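## Task

Move the screw box, the paper clip box and the plastic jar onto the shelf, and nothing else. They count only if they stay there without the robot supporting them. Everything must settle and stop moving shortly after you are done. Finally open the grippers and pull the arms away.

## Robot and tools

Robot: two six-joint arms, left_arm and right_arm, each ending in a two-finger parallel gripper with a camera mounted on it. Their bases sit in the scene frame at left_arm (-0.037, +0.356, 0) m, quat_wxyz (+0.995, 0, 0, +0.100), and right_arm (-0.039, -0.276, 0) m, quat_wxyz (+0.999, 0, 0, -0.046).

Scene frame: origin on the table surface midway between the arms. +x runs forward over the table, +z is up, and left_arm is on the +y side. The words left and right name the arms only. They do not refer to sides of a camera image.

execute_actions takes "actions", a list holding zero or one item, and an optional "pictures" boolean (images come by default). An empty list sends nothing and just reports the state. A move item is {"rows": [...], "steps": n}: 1 to 15 rows, n from 1 to 15 (default 15). Each control step lasts 1/30 s and uses one row in turn; if rows run out, the final row repeats. A wait item is {"steps": n} with n up to 300; it returns once n steps have passed since the previous result, and your reply time counts toward them. A refused call moves nothing.

Each row is one flat list of 14 numbers covering both arms, even when only one moves: left_arm waist, shoulder, elbow, wrist pitch, wrist yaw, wrist roll, gripper opening, then right_arm in the same seven-number order. The joint numbers are absolute target angles in radians, in the joint's own space, matching the printed Joint positions; they are not offsets. Stated ranges per arm: waist -2.618 to 3.054, shoulder 0.000 to 3.142, elbow 0.000 to 3.142, wrist pitch -1.571 to 1.571, wrist yaw -1.571 to 1.571, wrist roll -2.094 to 2.094. The true ends may differ by up to 0.036 rad either way. A call is refused if a target lies beyond a stated end by more than 0.036 and is farther out than the joint's last reported angle. A target past the real end is clipped there, and a "joint sent to its limit" line may follow, possibly about an earlier action; if no such line appears, that is no proof of remaining room. The opening is an absolute value from -1 (closed) to +1 (fully open, pad gap 0.094 m).

Motion: each step, the target sent to a joint may lead its measured angle by at most 0.202 rad (waist), 0.258 (shoulder), 0.238 (elbow), 0.573 (wrist pitch), 0.522 (wrist yaw and roll). If the targets would move a gripper more than 70 mm from where it is, all of that arm's targets are pulled back proportionally. So distant goals need several calls. Between calls the arms keep heading for the last row sent until they nearly stop or a step is HELD; after that only a new action moves them on. Fingers still in motion keep going. The simulation runs while you think and write, so long replies cost robot time.

Results: the state line lists, per arm, end_effector_position (m) and end_effector_quat_wxyz in the scene frame. This point lies between the finger pads, roughly 1 cm short of the fingertips; the fingers extend along the gripper's +z axis and close along its y axis. Printed positions can be somewhat wrong, especially far from the base. Joint positions and Joint velocities give one block per arm: six joints (rad, rad/s) and then pad gap (m, m/s). grip_measured shows finger opening on the command scale; each gripper's reading carries its own fixed error of up to about 1 mm. "joint command not followed" means a clearance check altered or blocked an arm's joint targets on some steps, while the rest of the row still ran. HELD marks steps on which your row was partly or fully not sent. MOTOR HOT appears from 75 °C; at 90 °C that arm halts for 10 s, and at 100 °C it goes limp and drops; these report OVER-TEMPERATURE FAULT. Holding loads heats motors, so avoid lingering under load.

Gripping: apart from near -1 and +1, the fingers go to where grip_measured equals the commanded value. To hold something, keep commanding below its grip_measured: about 0.03 lower is firm, smaller gaps are gentler. Pad force tops out around 50 to 62 N (lower on some grippers, lower on parts under about 2 mm thick), with a brief spike at first contact. Expect occasional tugs on a held part or shoves on loose objects.

zoom_image: "camera" is cam_left_wrist or cam_right_wrist (both 616x616); "region" is [x0, y0, x1, y1] in pixels from the top-left, no larger than 504 by 504. It enlarges that camera's latest image.

read_manual: optional "section", only "licences"; returns licence text and moves nothing.

finished_scene: "scene" is the number of the current scene. It ends that scene for good, reports whether the goal was met and starts the next task. Answering without any tool call ends the whole run.

Avoid: knocking or placing anything off the table, letting the arms collide or press on each other, dropping or slamming objects, and pushing hard. Before finishing, release, move the arms clear and make sure every item rests still on its own.

Each tool is called by a JSON object that holds its "method" and its "body".

## Session

{"method": "execute_actions", "body": {"actions": []}}

Scene clock: 0.00 s of 5100.00 s.
left_arm: end_effector_position=(+0.2705, +0.4657, +0.1049) grip_measured=+1.000 end_effector_quat_wxyz=(-0.192, +0.712, -0.608, -0.295) | right_arm: end_effector_position=(+0.3774, -0.5438, +0.1692) grip_measured=+1.000 end_effector_quat_wxyz=(+0.281, +0.295, +0.757, +0.512)
Joint positions: left_arm=[-0.212  1.93   1.454 -1.347 -0.681 -1.829  0.094] | right_arm=[-0.829  2.5    2.335 -1.55  -1.242 -0.282  0.094]
Joint velocities: left_arm=[ 0.007 -0.007 -0.012  0.007  0.037 -0.007  0.   ] | right_arm=[-0.017  0.002  0.002 -0.022 -0.007 -0.051  0.   ]
Motor temperatures (°C, as the motors report them): left_arm=[30 28 29 28 31 28] | right_arm=[27 28 29 29 29 28]

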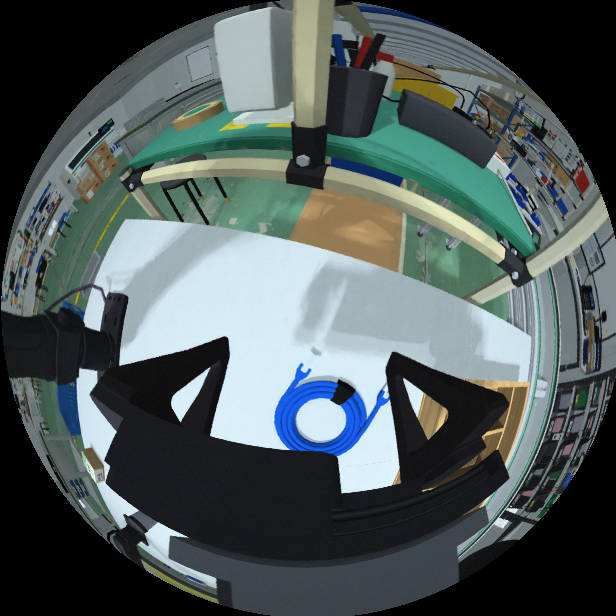

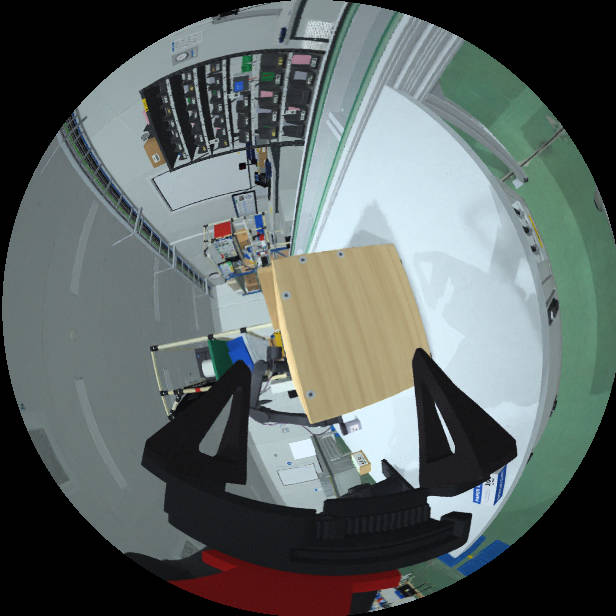

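{"method": "execute_actions", "body": {"actions": [{"rows":[[-0.212,1.5,1.6,-1.4,0,0,1,-0.829,2.5,2.335,-1.55,-1.242,-0.282,1]]}]}}

{"method": "execute_actions", "body": {"actions": [{"rows":[[-0.7,1.5,1.6,-1.4,0,0,1,-0.829,2.5,2.335,-1.55,-1.242,-0.282,1]]}]}}

{"method": "execute_actions", "body": {"actions": [{"steps":30}]}}

Scene clock: 3.10 s of 5100.00 s.
left_arm: end_effector_position=(+0.2707, +0.3612, +0.2339) grip_measured=+1.000 end_effector_quat_wxyz=(+0.153, -0.267, +0.951, -0.023) | right_arm: end_effector_position=(+0.3771, -0.5439, +0.1683) grip_measured=+1.000 end_effector_quat_wxyz=(+0.279, +0.295, +0.758, +0.510)
Joint positions: left_arm=[-0.211  1.481  1.601 -1.384 -0.04  -0.551  0.094] | right_arm=[-0.829  2.5    2.335 -1.55  -1.237 -0.282  0.094]
Joint velocities: left_arm=[ 0.002  0.212  0.002 -0.11   0.33   2.747  0.   ] | right_arm=[-0.022 -0.007 -0.007  0.007  0.066 -0.037  0.   ]
Motor temperatures (°C, as the motors report them): left_arm=[30 29 30 28 31 28] | right_arm=[27 30 29 29 29 28]
Steps of this call (steps 1 to 78: nothing new was sent; steps 79 to 93: all 15 steps of this action). Readings (joint positions):
79: left_arm=[-0.211 1.915 1.461 -1.348 -0.620 -1.770] | right_arm=[-0.829 2.500 2.335 -1.550 -1.242 -0.282]
80: left_arm=[-0.211 1.889 1.470 -1.348 -0.543 -1.701] | right_arm=[-0.829 2.500 2.335 -1.550 -1.241 -0.282]
82: left_arm=[-0.211 1.804 1.500 -1.350 -0.402 -1.566] | right_arm=[-0.829 2.500 2.335 -1.550 -1.239 -0.282]
86: left_arm=[-0.211 1.589 1.557 -1.355 -0.195 -1.247] | right_arm=[-0.829 2.500 2.335 -1.550 -1.238 -0.282]
93: the state above

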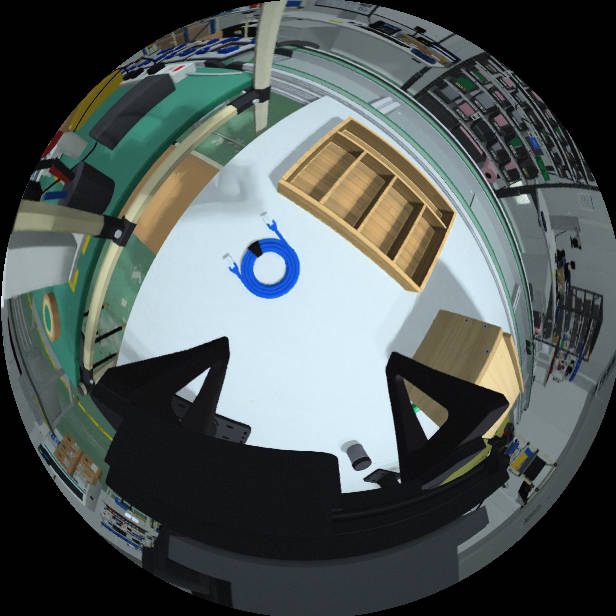

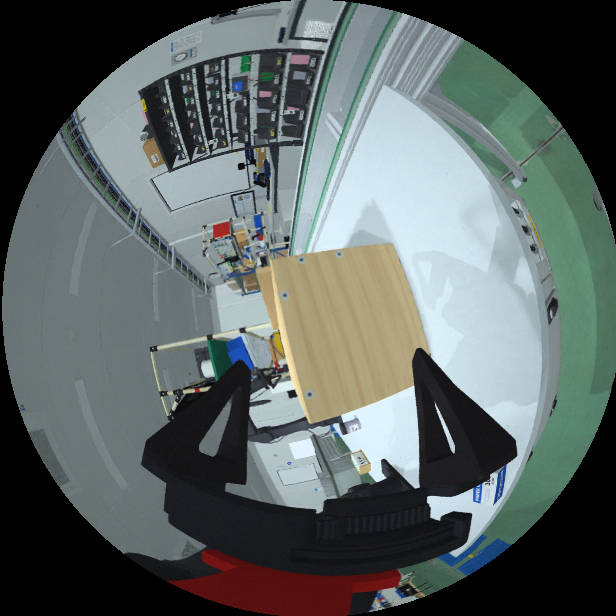

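Scene clock: 3.60 s of 5100.00 s.
left_arm: end_effector_position=(+0.2333, +0.2052, +0.2240) grip_measured=+1.000 end_effector_quat_wxyz=(+0.128, +0.237, +0.962, -0.039) | right_arm: end_effector_position=(+0.3771, -0.5439, +0.1683) grip_measured=+1.000 end_effector_quat_wxyz=(+0.279, +0.295, +0.758, +0.510)
Joint positions: left_arm=[-0.709  1.513  1.601 -1.39   0.007 -0.028  0.094] | right_arm=[-0.829  2.5    2.335 -1.55  -1.237 -0.282  0.094]
Joint velocities: left_arm=[-0.002 -0.012 -0.017 -0.022 -0.11   0.081  0.   ] | right_arm=[ 0.017  0.002 -0.002 -0.066 -0.037  0.022  0.   ]
Motor temperatures (°C, as the motors report them): left_arm=[30 29 30 28 31 28] | right_arm=[27 30 29 29 29 28]
Steps of this call (steps 1 to 15: all 15 steps of this action). Readings (joint positions):
1: left_arm=[-0.235 1.488 1.601 -1.385 -0.045 -0.454] | right_arm=[-0.829 2.500 2.335 -1.550 -1.237 -0.282]
2: left_arm=[-0.288 1.495 1.601 -1.385 -0.045 -0.367] | right_arm=[-0.829 2.500 2.335 -1.550 -1.237 -0.282]
4: left_arm=[-0.429 1.506 1.601 -1.385 -0.034 -0.237] | right_arm=[-0.829 2.500 2.335 -1.550 -1.237 -0.282]
8: left_arm=[-0.690 1.513 1.601 -1.386 -0.002 -0.100] | right_arm=[-0.829 2.500 2.335 -1.550 -1.237 -0.282]
15: the state above

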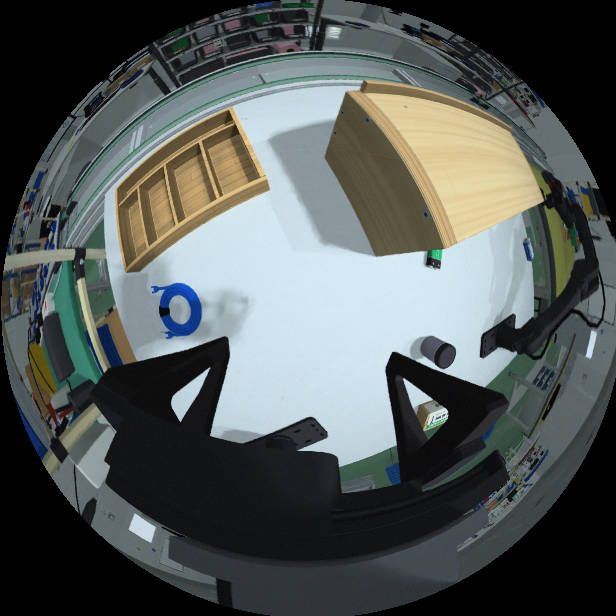

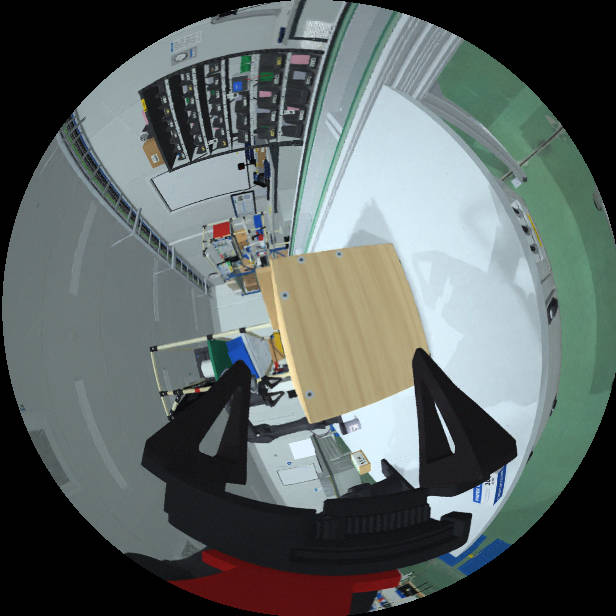

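Scene clock: 4.60 s of 5100.00 s.
left_arm: end_effector_position=(+0.2331, +0.2055, +0.2239) grip_measured=+1.000 end_effector_quat_wxyz=(+0.128, +0.245, +0.960, -0.037) | right_arm: end_effector_position=(+0.3771, -0.5439, +0.1683) grip_measured=+1.000 end_effector_quat_wxyz=(+0.279, +0.295, +0.758, +0.510)
Joint positions: left_arm=[-0.709  1.513  1.601 -1.392  0.006 -0.01   0.094] | right_arm=[-0.829  2.5    2.335 -1.55  -1.237 -0.282  0.094]
Joint velocities: left_arm=[-0.007 -0.017  0.007  0.022  0.051  0.037  0.   ] | right_arm=[-0.017  0.002  0.007  0.007 -0.007 -0.066  0.   ]
Motor temperatures (°C, as the motors report them): left_arm=[30 29 30 28 31 28] | right_arm=[27 31 30 29 29 28]
Steps of this call (steps 1 to 30: the robot went on to your last target). Readings (joint positions):
1: left_arm=[-0.709 1.513 1.601 -1.390 0.006 -0.024] | right_arm=[-0.829 2.500 2.335 -1.550 -1.237 -0.282]
2: left_arm=[-0.709 1.513 1.601 -1.391 0.006 -0.022] | right_arm=[-0.829 2.500 2.335 -1.550 -1.237 -0.282]
4: left_arm=[-0.709 1.513 1.601 -1.391 0.006 -0.017] | right_arm=[-0.829 2.500 2.335 -1.550 -1.237 -0.282]
8: left_arm=[-0.709 1.513 1.601 -1.392 0.006 -0.013] | right_arm=[-0.829 2.500 2.335 -1.550 -1.237 -0.282]
30: the state above
All arms were judged still, so your last target was given up. Only a new action makes them travel on or press farther. Fingers that are still opening or closing keep moving.

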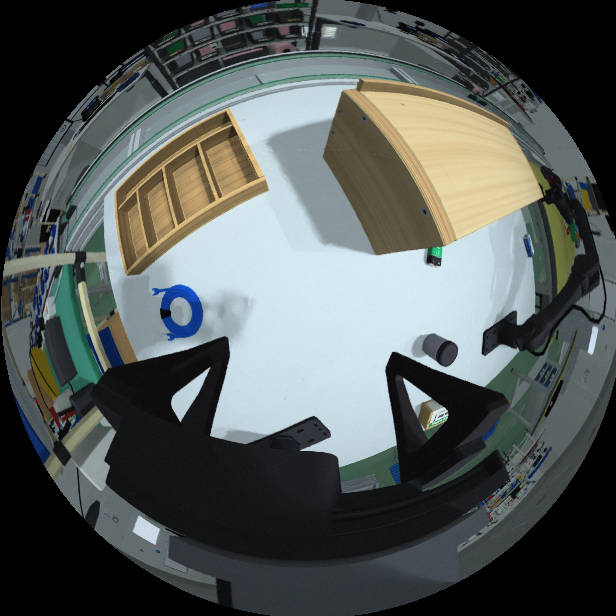

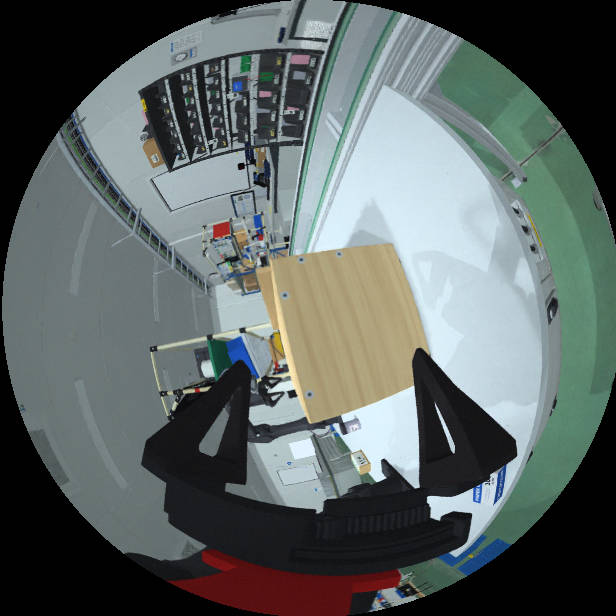

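{"method": "execute_actions", "body": {"actions": [{"rows":[[-0.7,1.5,1.6,-1.4,0,0,1,-0.9,0.6,0.9,-0.9,0,0,1]]}], "pictures": false}}

{"method": "execute_actions", "body": {"actions": [{"steps":60}], "pictures": false}}

{"method": "execute_actions", "body": {"actions": [{"rows":[[-0.7,1.5,1.6,-1.4,0,0,1,-0.2,0.6,0.9,-1.1,0,0,1]]}], "pictures": false}}

{"method": "execute_actions", "body": {"actions": [{"steps":15}]}}

Scene clock: 6.97 s of 5100.00 s.
left_arm: end_effector_position=(+0.2330, +0.2056, +0.2239) grip_measured=+1.000 end_effector_quat_wxyz=(+0.128, +0.245, +0.960, -0.037) | right_arm: end_effector_position=(+0.1426, -0.5250, +0.1859) grip_measured=+1.000 end_effector_quat_wxyz=(+0.260, +0.443, +0.853, -0.091)
Joint positions: left_arm=[-0.709  1.513  1.601 -1.392  0.006 -0.01   0.094] | right_arm=[-0.909  1.213  1.097 -0.904 -0.098 -0.016  0.094]
Joint velocities: left_arm=[-0.017  0.002 -0.007 -0.051  0.007 -0.007  0.   ] | right_arm=[ 0.017 -2.918 -2.225  0.125  0.623  0.066  0.   ]
Motor temperatures (°C, as the motors report them): left_arm=[30 29 30 28 31 28] | right_arm=[27 32 30 29 29 28]
Steps of this call (steps 1 to 56: nothing new was sent; steps 57 to 71: all 15 steps of this action). Readings (joint positions):
57: left_arm=[-0.709 1.513 1.601 -1.392 0.006 -0.010] | right_arm=[-0.832 2.460 2.274 -1.460 -1.167 -0.238]
58: left_arm=[-0.709 1.513 1.601 -1.392 0.006 -0.010] | right_arm=[-0.837 2.400 2.182 -1.358 -1.068 -0.195]
60: left_arm=[-0.709 1.513 1.601 -1.392 0.006 -0.010] | right_arm=[-0.859 2.259 2.003 -1.195 -0.869 -0.127]
64: left_arm=[-0.709 1.513 1.601 -1.392 0.006 -0.010] | right_arm=[-0.904 1.909 1.655 -1.006 -0.454 -0.053]
71: the state above

Scene clock: 8.97 s of 5100.00 s.
left_arm: end_effector_position=(+0.2331, +0.2056, +0.2239) grip_measured=+1.000 end_effector_quat_wxyz=(+0.128, +0.245, +0.960, -0.037) | right_arm: end_effector_position=(+0.0844, -0.4620, +0.2612) grip_measured=+1.000 end_effector_quat_wxyz=(+0.416, +0.417, +0.777, -0.223)
Joint positions: left_arm=[-0.709  1.513  1.601 -1.392  0.006 -0.01   0.094] | right_arm=[-0.909  0.596  0.908 -0.901 -0.014 -0.009  0.094]
Joint velocities: left_arm=[-0.007  0.002 -0.017 -0.022 -0.051  0.022  0.   ] | right_arm=[-0.007 -0.012 -0.012 -0.007  0.037  0.022  0.   ]
Motor temperatures (°C, as the motors report them): left_arm=[30 29 30 28 31 28] | right_arm=[27 31 30 30 29 28]
Steps of this call (steps 1 to 30: the robot went on to your last target; steps 31 to 60: nothing new was sent). Readings (joint positions):
1: left_arm=[-0.709 1.513 1.601 -1.392 0.006 -0.010] | right_arm=[-0.909 1.112 1.025 -0.905 -0.081 -0.015]
2: left_arm=[-0.709 1.513 1.601 -1.392 0.006 -0.010] | right_arm=[-0.909 1.015 0.969 -0.914 -0.066 -0.013]
4: left_arm=[-0.709 1.513 1.601 -1.392 0.006 -0.010] | right_arm=[-0.909 0.833 0.911 -0.935 -0.047 -0.011]
8: left_arm=[-0.709 1.513 1.601 -1.392 0.006 -0.010] | right_arm=[-0.909 0.587 0.908 -0.912 -0.026 -0.010]
60: the state above
All arms were judged still, so your last target was given up. Only a new action makes them travel on or press farther. Fingers that are still opening or closing keep moving.

Scene clock: 9.47 s of 5100.00 s.
left_arm: end_effector_position=(+0.2331, +0.2056, +0.2239) grip_measured=+1.000 end_effector_quat_wxyz=(+0.128, +0.245, +0.960, -0.037) | right_arm: end_effector_position=(+0.1480, -0.3322, +0.2262) grip_measured=+1.000 end_effector_quat_wxyz=(+0.386, +0.136, +0.911, -0.057)
Joint positions: left_arm=[-0.709  1.513  1.601 -1.392  0.006 -0.01   0.094] | right_arm=[-0.21   0.597  0.908 -1.081 -0.006 -0.005  0.094]
Joint velocities: left_arm=[ 0.012 -0.012  0.002 -0.051  0.037  0.037  0.   ] | right_arm=[-0.012 -0.002  0.007 -0.051  0.007 -0.037  0.   ]
Motor temperatures (°C, as the motors report them): left_arm=[30 29 30 28 31 28] | right_arm=[27 31 30 30 29 28]
Steps of this call (steps 1 to 15: all 15 steps of this action). Readings (joint positions):
1: left_arm=[-0.709 1.513 1.601 -1.392 0.006 -0.010] | right_arm=[-0.869 0.596 0.908 -0.918 0.003 -0.005]
2: left_arm=[-0.709 1.513 1.601 -1.392 0.006 -0.010] | right_arm=[-0.795 0.596 0.908 -0.946 0.004 -0.005]
4: left_arm=[-0.709 1.513 1.601 -1.392 0.006 -0.010] | right_arm=[-0.641 0.597 0.908 -1.001 0.002 -0.005]
8: left_arm=[-0.709 1.513 1.601 -1.392 0.006 -0.010] | right_arm=[-0.335 0.597 0.908 -1.054 0.000 -0.005]
15: the state above

Scene clock: 9.97 s of 5100.00 s.
left_arm: end_effector_position=(+0.2331, +0.2056, +0.2239) grip_measured=+1.000 end_effector_quat_wxyz=(+0.128, +0.245, +0.960, -0.037) | right_arm: end_effector_position=(+0.1470, -0.3319, +0.2251) grip_measured=+1.000 end_effector_quat_wxyz=(+0.383, +0.136, +0.912, -0.056)
Joint positions: left_arm=[-0.709  1.513  1.601 -1.392  0.006 -0.01   0.094] | right_arm=[-0.21   0.597  0.908 -1.088 -0.006 -0.005  0.094]
Joint velocities: left_arm=[ 0.012 -0.012 -0.007  0.022 -0.022 -0.022  0.   ] | right_arm=[-0.002 -0.007 -0.007  0.022 -0.022  0.022  0.   ]
Motor temperatures (°C, as the motors report them): left_arm=[30 29 30 28 31 28] | right_arm=[27 31 30 30 29 28]
Steps of this call (steps 1 to 15: the robot went on to your last target). Readings (joint positions):
1: left_arm=[-0.709 1.513 1.601 -1.392 0.006 -0.010] | right_arm=[-0.210 0.597 0.908 -1.083 -0.006 -0.005]
2: left_arm=[-0.709 1.513 1.601 -1.392 0.006 -0.010] | right_arm=[-0.210 0.597 0.908 -1.084 -0.006 -0.005]
4: left_arm=[-0.709 1.513 1.601 -1.392 0.006 -0.010] | right_arm=[-0.210 0.597 0.908 -1.086 -0.006 -0.005]
8: left_arm=[-0.709 1.513 1.601 -1.392 0.006 -0.010] | right_arm=[-0.210 0.597 0.908 -1.087 -0.006 -0.005]
15: the state above
All arms were judged still, so your last target was given up. Only a new action makes them travel on or press farther. Fingers that are still opening or closing keep moving.

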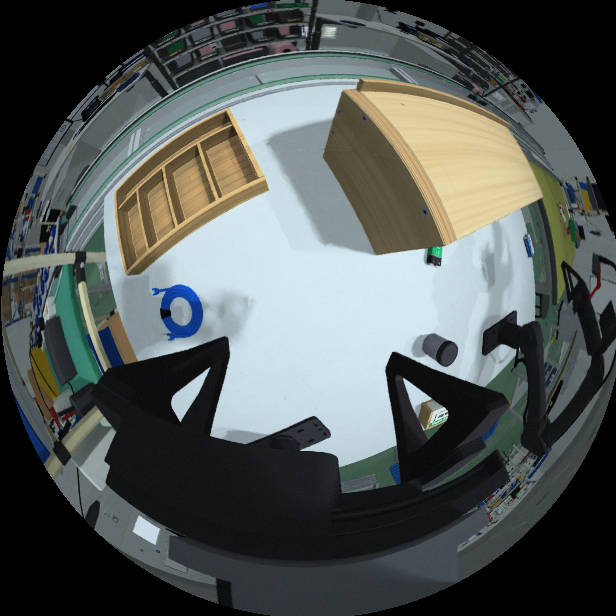

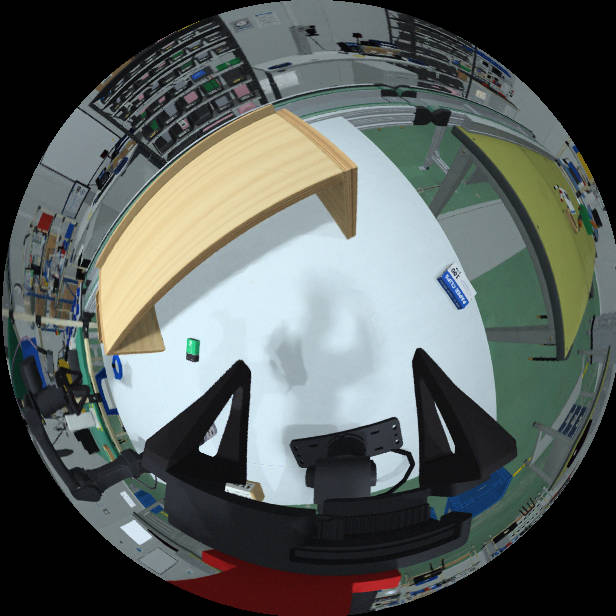

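{"method": "execute_actions", "body": {"actions": [{"rows":[[-0.2,1.3,1.4,-1.4,0,0,1,-1.02,0.6,0.9,-1.1,0,0,1]]}], "pictures": false}}

{"method": "execute_actions", "body": {"actions": [{"rows":[[-0.2,1.3,1.4,-1.4,0,0,1,-1.02,2.28,2.24,-1.53,0,0,1]]}], "pictures": false}}

{"method": "execute_actions", "body": {"actions": [{"steps":60}]}}

Scene clock: 13.50 s of 5100.00 s.
left_arm: end_effector_position=(+0.2199, +0.3597, +0.2160) grip_measured=+1.000 end_effector_quat_wxyz=(+0.131, -0.006, +0.991, +0.003) | right_arm: end_effector_position=(+0.0495, -0.4488, +0.2251) grip_measured=+1.000 end_effector_quat_wxyz=(+0.329, +0.482, +0.786, -0.204)
Joint positions: left_arm=[-0.194  1.316  1.406 -1.398 -0.006 -0.006  0.094] | right_arm=[-1.01   0.597  0.908 -1.088  0.001 -0.004  0.094]
Joint velocities: left_arm=[-0.017 -0.007  0.022 -0.022  0.066 -0.037  0.   ] | right_arm=[-0.007 -0.002  0.007 -0.037  0.022  0.007  0.   ]
Motor temperatures (°C, as the motors report them): left_arm=[30 29 30 28 31 28] | right_arm=[27 30 30 30 29 28]
Steps of this call (steps 1 to 90: nothing new was sent; then 0.03 s passed at rest; steps 91 to 105: all 15 steps of this action). Readings (joint positions):
91: left_arm=[-0.687 1.485 1.562 -1.363 0.018 -0.007] | right_arm=[-0.249 0.597 0.908 -1.088 -0.019 -0.006]
92: left_arm=[-0.638 1.441 1.501 -1.351 0.023 -0.006] | right_arm=[-0.325 0.597 0.908 -1.088 -0.019 -0.006]
94: left_arm=[-0.491 1.364 1.421 -1.380 0.017 -0.006] | right_arm=[-0.478 0.597 0.908 -1.088 -0.014 -0.006]
98: left_arm=[-0.221 1.316 1.406 -1.397 -0.004 -0.006] | right_arm=[-0.784 0.597 0.908 -1.088 -0.008 -0.005]
105: the state above

Scene clock: 14.00 s of 5100.00 s.
left_arm: end_effector_position=(+0.2199, +0.3594, +0.2160) grip_measured=+1.000 end_effector_quat_wxyz=(+0.131, -0.006, +0.991, +0.002) | right_arm: end_effector_position=(+0.1476, -0.6433, +0.2502) grip_measured=+1.000 end_effector_quat_wxyz=(+0.139, +0.515, +0.841, -0.087)
Joint positions: left_arm=[-0.194  1.316  1.406 -1.398 -0.004 -0.006  0.094] | right_arm=[-1.01   1.911  2.157 -1.487  0.001 -0.004  0.094]
Joint velocities: left_arm=[ 0.012 -0.007  0.012 -0.022 -0.022  0.022  0.   ] | right_arm=[-0.017  2.176  1.492  0.447  0.007  0.022  0.   ]
Motor temperatures (°C, as the motors report them): left_arm=[30 29 30 28 31 28] | right_arm=[27 30 30 30 29 28]
Steps of this call (steps 1 to 15: all 15 steps of this action). Readings (joint positions):
1: left_arm=[-0.194 1.316 1.406 -1.398 -0.005 -0.006] | right_arm=[-1.010 0.639 0.954 -1.168 0.001 -0.004]
2: left_arm=[-0.194 1.316 1.406 -1.398 -0.005 -0.006] | right_arm=[-1.010 0.718 1.035 -1.273 0.001 -0.004]
4: left_arm=[-0.194 1.316 1.406 -1.398 -0.005 -0.006] | right_arm=[-1.010 0.899 1.203 -1.387 0.001 -0.004]
8: left_arm=[-0.194 1.316 1.406 -1.398 -0.005 -0.006] | right_arm=[-1.010 1.271 1.554 -1.474 0.001 -0.004]
15: the state above

Scene clock: 16.00 s of 5100.00 s.
left_arm: end_effector_position=(+0.2199, +0.3594, +0.2160) grip_measured=+1.000 end_effector_quat_wxyz=(+0.131, -0.006, +0.991, +0.002) | right_arm: end_effector_position=(+0.1587, -0.6653, +0.1158) grip_measured=+1.000 end_effector_quat_wxyz=(-0.006, +0.522, +0.853, +0.003)
Joint positions: left_arm=[-0.194  1.316  1.406 -1.398 -0.004 -0.006  0.094] | right_arm=[-1.01   2.278  2.216 -1.522  0.001 -0.004  0.094]
Joint velocities: left_arm=[-0.022 -0.007  0.002 -0.051 -0.051 -0.066  0.   ] | right_arm=[-0.007 -0.007 -0.002  0.125 -0.037 -0.037  0.   ]
Motor temperatures (°C, as the motors report them): left_arm=[30 29 30 28 31 28] | right_arm=[27 31 30 30 29 28]
Steps of this call (steps 1 to 45: the robot went on to your last target; steps 46 to 60: nothing new was sent). Readings (joint positions):
1: left_arm=[-0.194 1.316 1.406 -1.398 -0.004 -0.006] | right_arm=[-1.010 1.981 2.192 -1.470 0.001 -0.004]
2: left_arm=[-0.194 1.316 1.406 -1.398 -0.004 -0.006] | right_arm=[-1.010 2.044 2.207 -1.462 0.001 -0.004]
4: left_arm=[-0.194 1.316 1.406 -1.398 -0.004 -0.006] | right_arm=[-1.010 2.167 2.216 -1.464 0.001 -0.004]
8: left_arm=[-0.194 1.316 1.406 -1.398 -0.004 -0.006] | right_arm=[-1.010 2.341 2.216 -1.485 0.001 -0.004]
60: the state above
All arms were judged still, so your last target was given up. Only a new action makes them travel on or press farther. Fingers that are still opening or closing keep moving.

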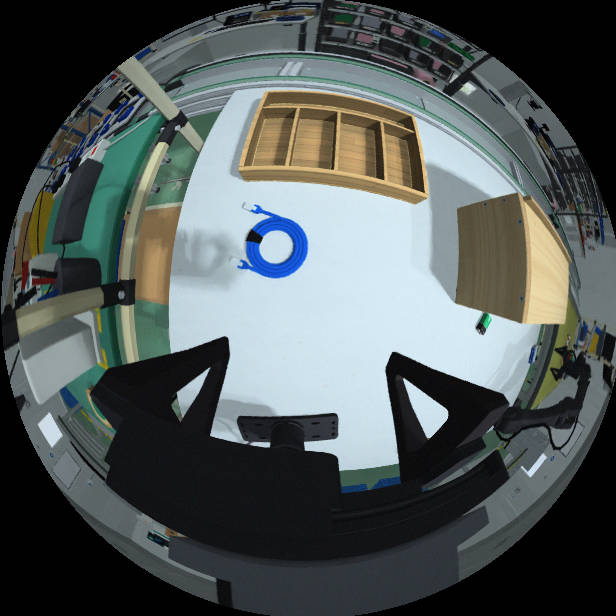

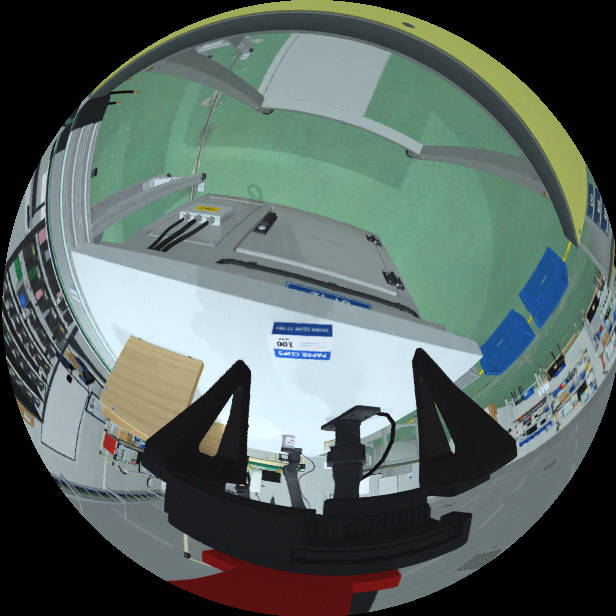

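{"method": "execute_actions", "body": {"actions": [{"rows":[[-0.2,1.3,1.4,-1.4,0,0,1,-0.98,2.04,1.72,-1.23,0,0,1]]}], "pictures": false}}

{"method": "execute_actions", "body": {"actions": [{"steps":20}]}}

Scene clock: 19.83 s of 5100.00 s.
left_arm: end_effector_position=(+0.2199, +0.3594, +0.2160) grip_measured=+1.000 end_effector_quat_wxyz=(+0.131, -0.006, +0.991, +0.002) | right_arm: end_effector_position=(+0.1477, -0.6209, +0.0871) grip_measured=+1.000 end_effector_quat_wxyz=(-0.000, +0.511, +0.859, -0.001)
Joint positions: left_arm=[-0.194  1.316  1.406 -1.398 -0.004 -0.006  0.094] | right_arm=[-0.984  2.044  1.732 -1.259  0.001 -0.004  0.094]
Joint velocities: left_arm=[ 0.012 -0.017 -0.012 -0.022  0.066  0.037  0.   ] | right_arm=[-0.012 -0.017  0.007  0.227 -0.007  0.007  0.   ]
Motor temperatures (°C, as the motors report them): left_arm=[30 29 30 28 31 28] | right_arm=[27 32 31 30 29 28]
Steps of this call (steps 1 to 90: nothing new was sent; then 0.33 s passed at rest; steps 91 to 105: all 15 steps of this action). Readings (joint positions):
91: left_arm=[-0.194 1.316 1.406 -1.398 -0.004 -0.006] | right_arm=[-1.009 2.238 2.152 -1.460 0.001 -0.004]
92: left_arm=[-0.194 1.316 1.406 -1.398 -0.004 -0.006] | right_arm=[-1.005 2.183 2.057 -1.396 0.001 -0.004]
94: left_arm=[-0.194 1.316 1.406 -1.398 -0.004 -0.006] | right_arm=[-0.996 2.080 1.894 -1.333 0.001 -0.004]
98: left_arm=[-0.194 1.316 1.406 -1.398 -0.004 -0.006] | right_arm=[-0.984 2.025 1.754 -1.308 0.001 -0.004]
105: the state above

Scene clock: 20.50 s of 5100.00 s.
left_arm: end_effector_position=(+0.2199, +0.3594, +0.2160) grip_measured=+1.000 end_effector_quat_wxyz=(+0.131, -0.006, +0.991, +0.002) | right_arm: end_effector_position=(+0.1494, -0.6242, +0.0871) grip_measured=+1.000 end_effector_quat_wxyz=(+0.006, +0.511, +0.859, -0.004)
Joint positions: left_arm=[-0.194  1.316  1.406 -1.398 -0.004 -0.006  0.094] | right_arm=[-0.984  2.044  1.732 -1.244  0.001 -0.004  0.094]
Joint velocities: left_arm=[ 0.002 -0.012 -0.002 -0.037 -0.007  0.007  0.   ] | right_arm=[-0.012  0.007  0.002 -0.051  0.037  0.037  0.   ]
Motor temperatures (°C, as the motors report them): left_arm=[30 29 30 28 31 28] | right_arm=[27 32 31 30 29 28]
Steps of this call (steps 1 to 20: the robot went on to your last target). Readings (joint positions):
1: left_arm=[-0.194 1.316 1.406 -1.398 -0.004 -0.006] | right_arm=[-0.984 2.044 1.732 -1.255 0.001 -0.004]
2: left_arm=[-0.194 1.316 1.406 -1.398 -0.004 -0.006] | right_arm=[-0.984 2.044 1.732 -1.252 0.001 -0.004]
4: left_arm=[-0.194 1.316 1.406 -1.398 -0.004 -0.006] | right_arm=[-0.984 2.044 1.732 -1.249 0.001 -0.004]
8: left_arm=[-0.194 1.316 1.406 -1.398 -0.004 -0.006] | right_arm=[-0.984 2.044 1.732 -1.245 0.001 -0.004]
20: the state above

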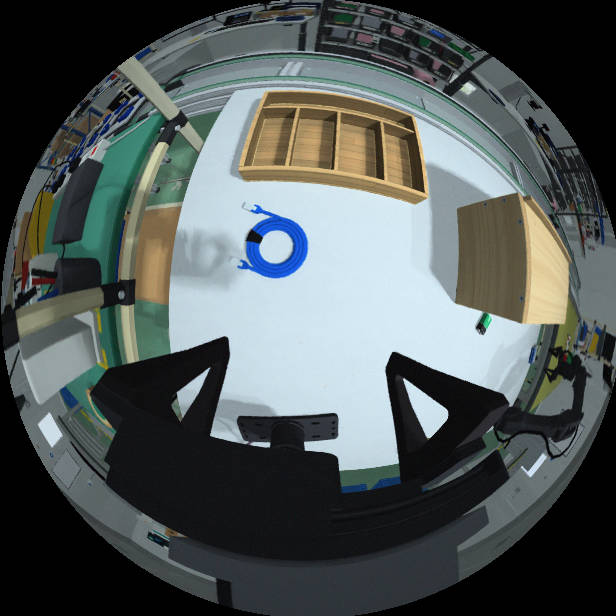

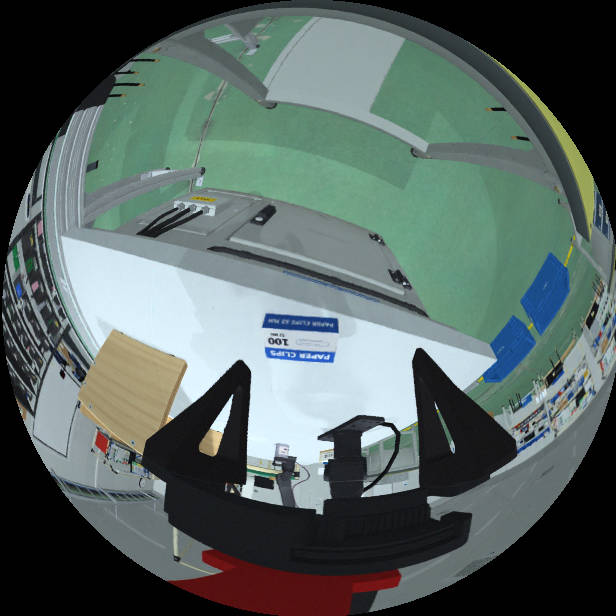

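{"method": "execute_actions", "body": {"actions": [{"rows":[[-0.2,1.3,1.4,-1.4,0,0,1,-0.93,1.97,1.48,-1.08,0,1.57,1]]}], "pictures": false}}

{"method": "execute_actions", "body": {"actions": [{"steps":25}]}}

Scene clock: 22.87 s of 5100.00 s.
left_arm: end_effector_position=(+0.2199, +0.3594, +0.2160) grip_measured=+1.000 end_effector_quat_wxyz=(+0.131, -0.006, +0.991, +0.002) | right_arm: end_effector_position=(+0.1521, -0.5863, +0.0486) grip_measured=+1.000 end_effector_quat_wxyz=(-0.010, +0.930, +0.368, -0.001)
Joint positions: left_arm=[-0.194  1.316  1.406 -1.398 -0.004 -0.006  0.094] | right_arm=[-0.93   1.981  1.485 -1.096 -0.001  1.364  0.094]
Joint velocities: left_arm=[ 0.002 -0.002 -0.002 -0.022 -0.037  0.066  0.   ] | right_arm=[ 0.002 -0.007 -0.012  0.037  0.022  1.311  0.   ]
Motor temperatures (°C, as the motors report them): left_arm=[30 29 30 28 31 28] | right_arm=[27 33 31 30 29 28]
Steps of this call (steps 1 to 15: the robot went on to your last target; steps 16 to 56: nothing new was sent; steps 57 to 71: all 15 steps of this action). Readings (joint positions):
57: left_arm=[-0.194 1.316 1.406 -1.398 -0.004 -0.006] | right_arm=[-0.980 2.025 1.687 -1.196 0.002 0.080]
58: left_arm=[-0.194 1.316 1.406 -1.398 -0.004 -0.006] | right_arm=[-0.972 1.998 1.621 -1.153 0.003 0.181]
60: left_arm=[-0.194 1.316 1.406 -1.398 -0.004 -0.006] | right_arm=[-0.949 1.976 1.532 -1.143 0.002 0.381]
64: left_arm=[-0.194 1.316 1.406 -1.398 -0.004 -0.006] | right_arm=[-0.930 1.982 1.485 -1.131 -0.001 0.780]
71: the state above

Scene clock: 23.70 s of 5100.00 s.
left_arm: end_effector_position=(+0.2199, +0.3594, +0.2160) grip_measured=+1.000 end_effector_quat_wxyz=(+0.131, -0.006, +0.991, +0.002) | right_arm: end_effector_position=(+0.1537, -0.5891, +0.0486) grip_measured=+1.000 end_effector_quat_wxyz=(-0.004, +0.961, +0.276, -0.000)
Joint positions: left_arm=[-0.194  1.316  1.406 -1.398 -0.004 -0.006  0.094] | right_arm=[-0.93   1.981  1.485 -1.083 -0.001  1.56   0.094]
Joint velocities: left_arm=[-0.002 -0.007 -0.012 -0.007 -0.037  0.037  0.   ] | right_arm=[-0.007  0.002 -0.002 -0.022 -0.007  0.007  0.   ]
Motor temperatures (°C, as the motors report them): left_arm=[30 29 30 28 31 28] | right_arm=[27 33 31 30 29 28]
Steps of this call (steps 1 to 25: the robot went on to your last target). Readings (joint positions):
1: left_arm=[-0.194 1.316 1.406 -1.398 -0.004 -0.006] | right_arm=[-0.930 1.981 1.485 -1.093 -0.001 1.404]
2: left_arm=[-0.194 1.316 1.406 -1.398 -0.004 -0.006] | right_arm=[-0.930 1.981 1.485 -1.092 -0.001 1.435]
4: left_arm=[-0.194 1.316 1.406 -1.398 -0.004 -0.006] | right_arm=[-0.930 1.981 1.485 -1.089 -0.001 1.481]
8: left_arm=[-0.194 1.316 1.406 -1.398 -0.004 -0.006] | right_arm=[-0.930 1.981 1.485 -1.086 -0.001 1.528]
25: the state above

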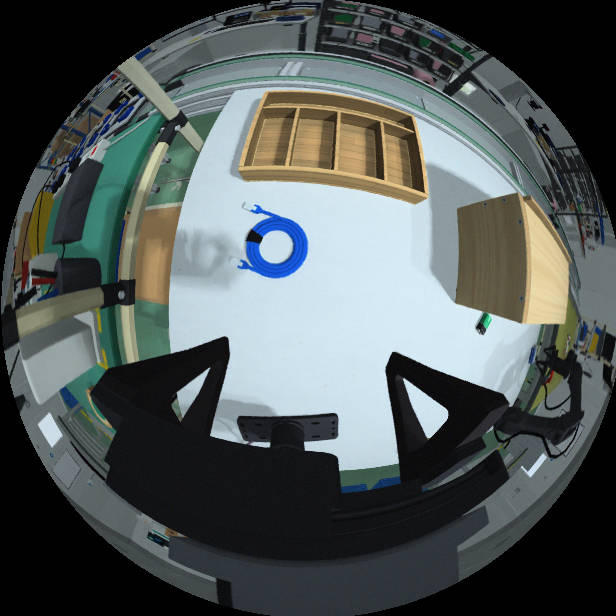

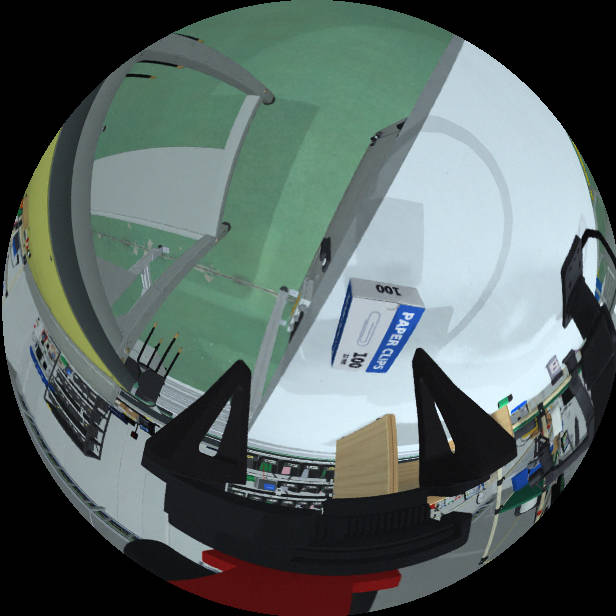

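{"method": "execute_actions", "body": {"actions": [{"rows":[[-0.2,1.3,1.4,-1.4,0,0,1,-0.97,1.863,1.33,-1.04,0,1.57,1]]}], "pictures": false}}

{"method": "execute_actions", "body": {"actions": [{"rows":[[-0.2,1.3,1.4,-1.4,0,0,1,-0.97,1.89,1.25,-0.93,0,1.57,1]]}]}}

Scene clock: 26.00 s of 5100.00 s.
left_arm: end_effector_position=(+0.2199, +0.3594, +0.2160) grip_measured=+1.000 end_effector_quat_wxyz=(+0.131, -0.006, +0.991, +0.002) | right_arm: end_effector_position=(+0.1297, -0.5727, +0.0513) grip_measured=+1.000 end_effector_quat_wxyz=(+0.000, +0.966, +0.257, +0.002)
Joint positions: left_arm=[-0.194  1.316  1.406 -1.398 -0.004 -0.006  0.094] | right_arm=[-0.967  1.873  1.348 -1.044 -0.004  1.562  0.094]
Joint velocities: left_arm=[-0.017 -0.007  0.017  0.007  0.022  0.007  0.   ] | right_arm=[-0.022  0.012  0.022 -0.007  0.007 -0.037  0.   ]
Motor temperatures (°C, as the motors report them): left_arm=[30 29 30 28 31 28] | right_arm=[27 33 31 30 29 28]
Steps of this call (steps 1 to 15: the robot went on to your last target; steps 16 to 54: nothing new was sent; steps 55 to 69: all 15 steps of this action). Readings (joint positions):
55: left_arm=[-0.194 1.316 1.406 -1.398 -0.004 -0.006] | right_arm=[-0.933 1.963 1.457 -1.055 -0.002 1.561]
56: left_arm=[-0.194 1.316 1.406 -1.398 -0.004 -0.006] | right_arm=[-0.938 1.935 1.414 -1.037 -0.004 1.561]
58: left_arm=[-0.194 1.316 1.406 -1.398 -0.004 -0.006] | right_arm=[-0.954 1.891 1.360 -1.049 -0.004 1.561]
62: left_arm=[-0.194 1.316 1.406 -1.398 -0.004 -0.006] | right_arm=[-0.967 1.873 1.348 -1.051 -0.004 1.562]
69: the state above

Scene clock: 26.50 s of 5100.00 s.
left_arm: end_effector_position=(+0.2199, +0.3594, +0.2160) grip_measured=+1.000 end_effector_quat_wxyz=(+0.131, -0.006, +0.991, +0.002) | right_arm: end_effector_position=(+0.1283, -0.5702, +0.0258) grip_measured=+1.000 end_effector_quat_wxyz=(+0.003, +0.966, +0.257, +0.003)
Joint positions: left_arm=[-0.194  1.316  1.406 -1.398 -0.004 -0.006  0.094] | right_arm=[-0.967  1.89   1.263 -0.937 -0.004  1.562  0.094]
Joint velocities: left_arm=[-0.017 -0.002 -0.027 -0.037 -0.037  0.022  0.   ] | right_arm=[-0.002 -0.007  0.002 -0.007  0.022  0.007  0.   ]
Motor temperatures (°C, as the motors report them): left_arm=[30 29 30 28 31 28] | right_arm=[27 33 31 30 29 28]
Steps of this call (steps 1 to 15: all 15 steps of this action). Readings (joint positions):
1: left_arm=[-0.194 1.316 1.406 -1.398 -0.004 -0.006] | right_arm=[-0.967 1.872 1.334 -1.023 -0.004 1.562]
2: left_arm=[-0.194 1.316 1.406 -1.398 -0.004 -0.006] | right_arm=[-0.967 1.871 1.317 -0.999 -0.004 1.562]
4: left_arm=[-0.194 1.316 1.406 -1.398 -0.004 -0.006] | right_arm=[-0.967 1.878 1.284 -0.973 -0.004 1.562]
8: left_arm=[-0.194 1.316 1.406 -1.398 -0.004 -0.006] | right_arm=[-0.967 1.890 1.263 -0.958 -0.004 1.562]
15: the state above

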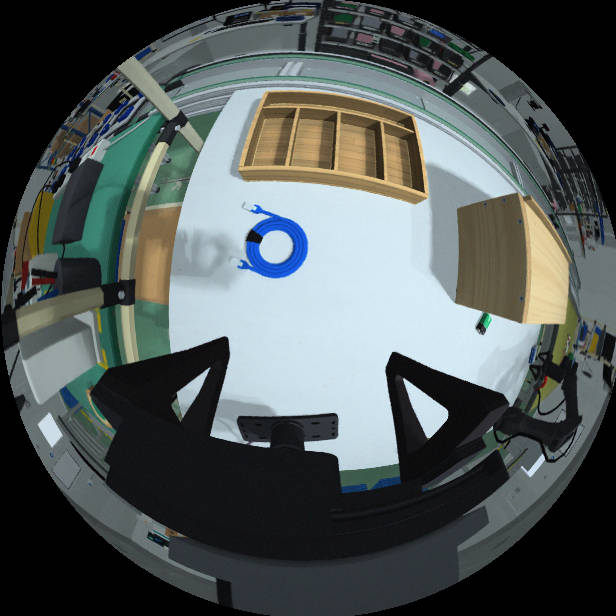

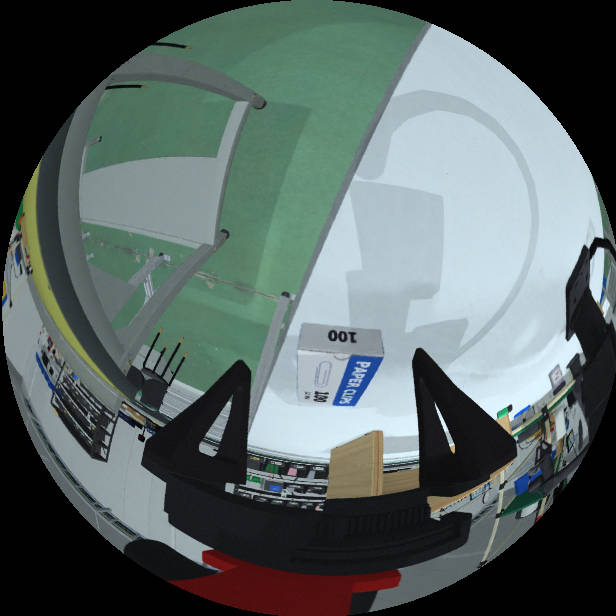

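{"method": "execute_actions", "body": {"actions": [{"rows":[[-0.2,1.3,1.4,-1.4,0,0,1,-0.97,1.9,1.21,-0.89,0,1.57,1]],"steps":10}], "pictures": false}}

{"method": "execute_actions", "body": {"actions": [{"rows":[[-0.2,1.3,1.4,-1.4,0,0,1,-0.97,1.9,1.21,-0.89,0,1.57,-0.15]]}]}}

Scene clock: 27.60 s of 5100.00 s.
left_arm: end_effector_position=(+0.2199, +0.3594, +0.2160) grip_measured=+1.000 end_effector_quat_wxyz=(+0.131, -0.006, +0.991, +0.002) | right_arm: end_effector_position=(+0.1269, -0.5677, +0.0168) grip_measured=+1.000 end_effector_quat_wxyz=(+0.003, +0.966, +0.257, +0.003)
Joint positions: left_arm=[-0.194  1.316  1.406 -1.398 -0.004 -0.006  0.094] | right_arm=[-0.967  1.893  1.228 -0.899 -0.004  1.562  0.094]
Joint velocities: left_arm=[-0.002 -0.012  0.007  0.007  0.066  0.037  0.   ] | right_arm=[ 0.002 -0.022 -0.002  0.022 -0.007  0.007  0.   ]
Motor temperatures (°C, as the motors report them): left_arm=[30 29 30 28 31 28] | right_arm=[27 33 31 30 29 28]
Steps of this call (steps 1 to 15: the robot went on to your last target; steps 16 to 23: nothing new was sent; steps 24 to 33: all 10 steps of this action). Readings (joint positions):
24: left_arm=[-0.194 1.316 1.406 -1.398 -0.004 -0.006] | right_arm=[-0.967 1.890 1.258 -0.925 -0.004 1.562]
25: left_arm=[-0.194 1.316 1.406 -1.398 -0.004 -0.006] | right_arm=[-0.967 1.890 1.251 -0.916 -0.004 1.562]
27: left_arm=[-0.194 1.316 1.406 -1.398 -0.004 -0.006] | right_arm=[-0.967 1.891 1.237 -0.906 -0.004 1.562]
31: left_arm=[-0.194 1.316 1.406 -1.398 -0.004 -0.006] | right_arm=[-0.967 1.893 1.228 -0.903 -0.004 1.562]
33: the state above

Scene clock: 28.10 s of 5100.00 s.
left_arm: end_effector_position=(+0.2199, +0.3594, +0.2160) grip_measured=+1.000 end_effector_quat_wxyz=(+0.131, -0.006, +0.991, +0.002) | right_arm: end_effector_position=(+0.1275, -0.5688, +0.0168) grip_measured=-0.054 end_effector_quat_wxyz=(+0.006, +0.966, +0.257, +0.003)
Joint positions: left_arm=[-0.194  1.316  1.406 -1.398 -0.004 -0.006  0.094] | right_arm=[-0.967  1.893  1.228 -0.894 -0.004  1.562  0.044]
Joint velocities: left_arm=[-0.002 -0.012  0.012 -0.051 -0.022 -0.051  0.   ] | right_arm=[ 0.017  0.012 -0.002 -0.037  0.051  0.051 -0.001]
Motor temperatures (°C, as the motors report them): left_arm=[30 29 30 28 31 28] | right_arm=[27 33 31 30 29 28]
Steps of this call (steps 1 to 15: all 15 steps of this action). Readings (joint positions):
1: left_arm=[-0.194 1.316 1.406 -1.398 -0.004 -0.006] | right_arm=[-0.967 1.893 1.228 -0.897 -0.004 1.562]
2: left_arm=[-0.194 1.316 1.406 -1.398 -0.004 -0.006] | right_arm=[-0.967 1.893 1.228 -0.896 -0.004 1.562]
4: left_arm=[-0.194 1.316 1.406 -1.398 -0.004 -0.006] | right_arm=[-0.967 1.893 1.228 -0.895 -0.004 1.562]
8: left_arm=[-0.194 1.316 1.406 -1.398 -0.004 -0.006] | right_arm=[-0.967 1.893 1.228 -0.894 -0.004 1.562]
15: the state above

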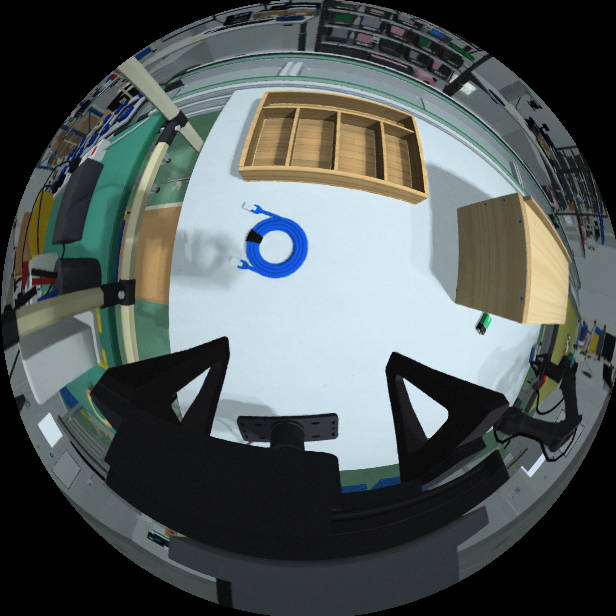

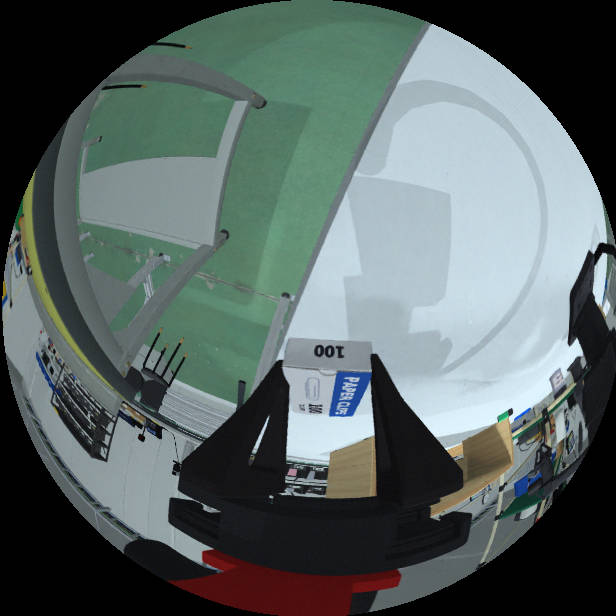

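{"method": "execute_actions", "body": {"actions": [{"rows":[[-0.2,1.3,1.4,-1.4,0,0,1,-0.97,1.75,1.95,-1.55,0,1.57,-0.1]]}], "pictures": false}}

{"method": "execute_actions", "body": {"actions": [{"steps":15}], "pictures": false}}

{"method": "execute_actions", "body": {"actions": [{"rows":[[-0.2,1.3,1.4,-1.4,0,0,1,-0.6,1.75,1.95,-1.55,0,1.57,-0.1]]}]}}

Scene clock: 31.00 s of 5100.00 s.
left_arm: end_effector_position=(+0.2199, +0.3594, +0.2160) grip_measured=+1.000 end_effector_quat_wxyz=(+0.131, -0.006, +0.991, +0.002) | right_arm: end_effector_position=(+0.1433, -0.5969, +0.2557) grip_measured=-0.054 end_effector_quat_wxyz=(+0.160, +0.953, +0.254, +0.043)
Joint positions: left_arm=[-0.194  1.316  1.406 -1.398 -0.004 -0.006  0.094] | right_arm=[-0.967  1.729  1.946 -1.456 -0.004  1.562  0.044]
Joint velocities: left_arm=[ 0.022  0.012 -0.017  0.022 -0.007 -0.007  0.   ] | right_arm=[ 0.007 -0.261  0.134 -0.344 -0.066 -0.081 -0.001]
Motor temperatures (°C, as the motors report them): left_arm=[30 29 31 28 31 28] | right_arm=[27 33 31 30 29 28]
Steps of this call (steps 1 to 15: the robot went on to your last target; steps 16 to 72: nothing new was sent; steps 73 to 87: all 15 steps of this action). Readings (joint positions):
73: left_arm=[-0.194 1.316 1.406 -1.398 -0.004 -0.006] | right_arm=[-0.967 1.890 1.250 -0.941 -0.004 1.562]
74: left_arm=[-0.194 1.316 1.406 -1.398 -0.004 -0.006] | right_arm=[-0.967 1.885 1.283 -1.016 -0.004 1.562]
76: left_arm=[-0.194 1.316 1.406 -1.398 -0.004 -0.006] | right_arm=[-0.967 1.854 1.363 -1.147 -0.004 1.562]
80: left_arm=[-0.194 1.316 1.406 -1.398 -0.004 -0.006] | right_arm=[-0.967 1.797 1.599 -1.347 -0.004 1.562]
87: the state above

Scene clock: 31.50 s of 5100.00 s.
left_arm: end_effector_position=(+0.2199, +0.3594, +0.2160) grip_measured=+1.000 end_effector_quat_wxyz=(+0.131, -0.006, +0.991, +0.002) | right_arm: end_effector_position=(+0.1358, -0.5836, +0.2447) grip_measured=-0.054 end_effector_quat_wxyz=(+0.115, +0.960, +0.255, +0.032)
Joint positions: left_arm=[-0.194  1.316  1.406 -1.398 -0.004 -0.006  0.094] | right_arm=[-0.967  1.747  1.948 -1.531 -0.004  1.563  0.044]
Joint velocities: left_arm=[ 0.002 -0.007  0.007  0.11  -0.022  0.037  0.   ] | right_arm=[-0.012 -0.017 -0.012 -0.066 -0.037  0.037  0.   ]
Motor temperatures (°C, as the motors report them): left_arm=[30 29 31 28 31 28] | right_arm=[27 33 31 30 29 28]
Steps of this call (steps 1 to 15: the robot went on to your last target). Readings (joint positions):
1: left_arm=[-0.194 1.316 1.406 -1.398 -0.004 -0.006] | right_arm=[-0.967 1.723 1.948 -1.469 -0.004 1.563]
2: left_arm=[-0.194 1.316 1.406 -1.398 -0.004 -0.006] | right_arm=[-0.967 1.722 1.948 -1.484 -0.004 1.563]
4: left_arm=[-0.194 1.316 1.406 -1.398 -0.004 -0.006] | right_arm=[-0.967 1.731 1.948 -1.506 -0.004 1.563]
8: left_arm=[-0.194 1.316 1.406 -1.398 -0.004 -0.006] | right_arm=[-0.967 1.746 1.948 -1.523 -0.004 1.563]
15: the state above

Scene clock: 32.00 s of 5100.00 s.
left_arm: end_effector_position=(+0.2199, +0.3594, +0.2160) grip_measured=+1.000 end_effector_quat_wxyz=(+0.131, -0.006, +0.991, +0.002) | right_arm: end_effector_position=(+0.2381, -0.4972, +0.2425) grip_measured=-0.053 end_effector_quat_wxyz=(+0.101, +0.896, +0.429, +0.058)
Joint positions: left_arm=[-0.194  1.316  1.406 -1.398 -0.004 -0.006  0.094] | right_arm=[-0.593  1.754  1.948 -1.532 -0.019  1.564  0.044]
Joint velocities: left_arm=[ 0.017 -0.017 -0.032  0.022  0.022  0.022  0.   ] | right_arm=[-0.002  0.012 -0.017  0.007  0.007  0.007 -0.001]
Motor temperatures (°C, as the motors report them): left_arm=[30 29 31 28 31 28] | right_arm=[27 33 31 30 29 28]
Steps of this call (steps 1 to 15: all 15 steps of this action). Readings (joint positions):
1: left_arm=[-0.194 1.316 1.406 -1.398 -0.004 -0.006] | right_arm=[-0.944 1.747 1.948 -1.532 0.010 1.564]
2: left_arm=[-0.194 1.316 1.406 -1.398 -0.004 -0.006] | right_arm=[-0.899 1.747 1.948 -1.532 0.019 1.564]
4: left_arm=[-0.194 1.316 1.406 -1.398 -0.004 -0.006] | right_arm=[-0.765 1.749 1.948 -1.530 0.018 1.564]
8: left_arm=[-0.194 1.316 1.406 -1.398 -0.004 -0.006] | right_arm=[-0.576 1.754 1.948 -1.527 -0.018 1.564]
15: the state above

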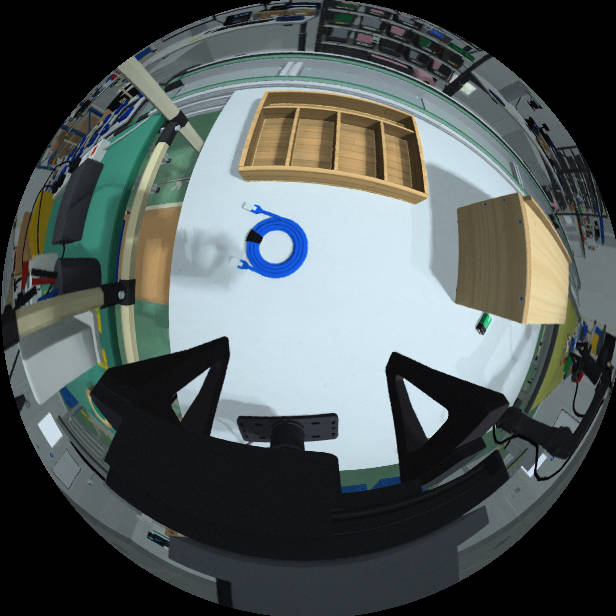

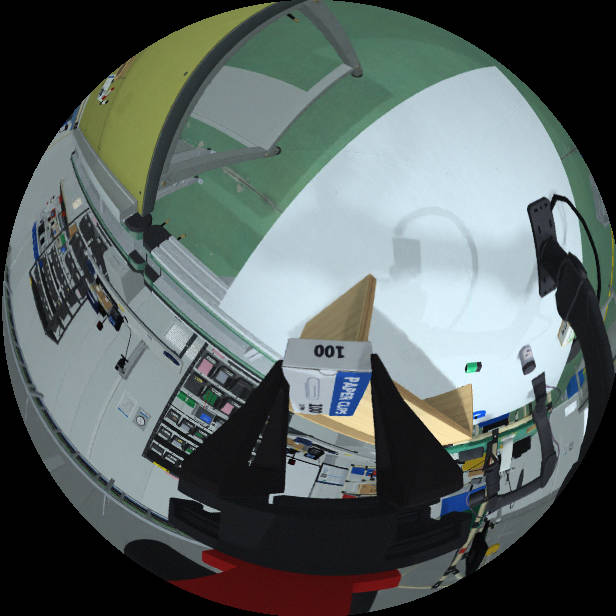

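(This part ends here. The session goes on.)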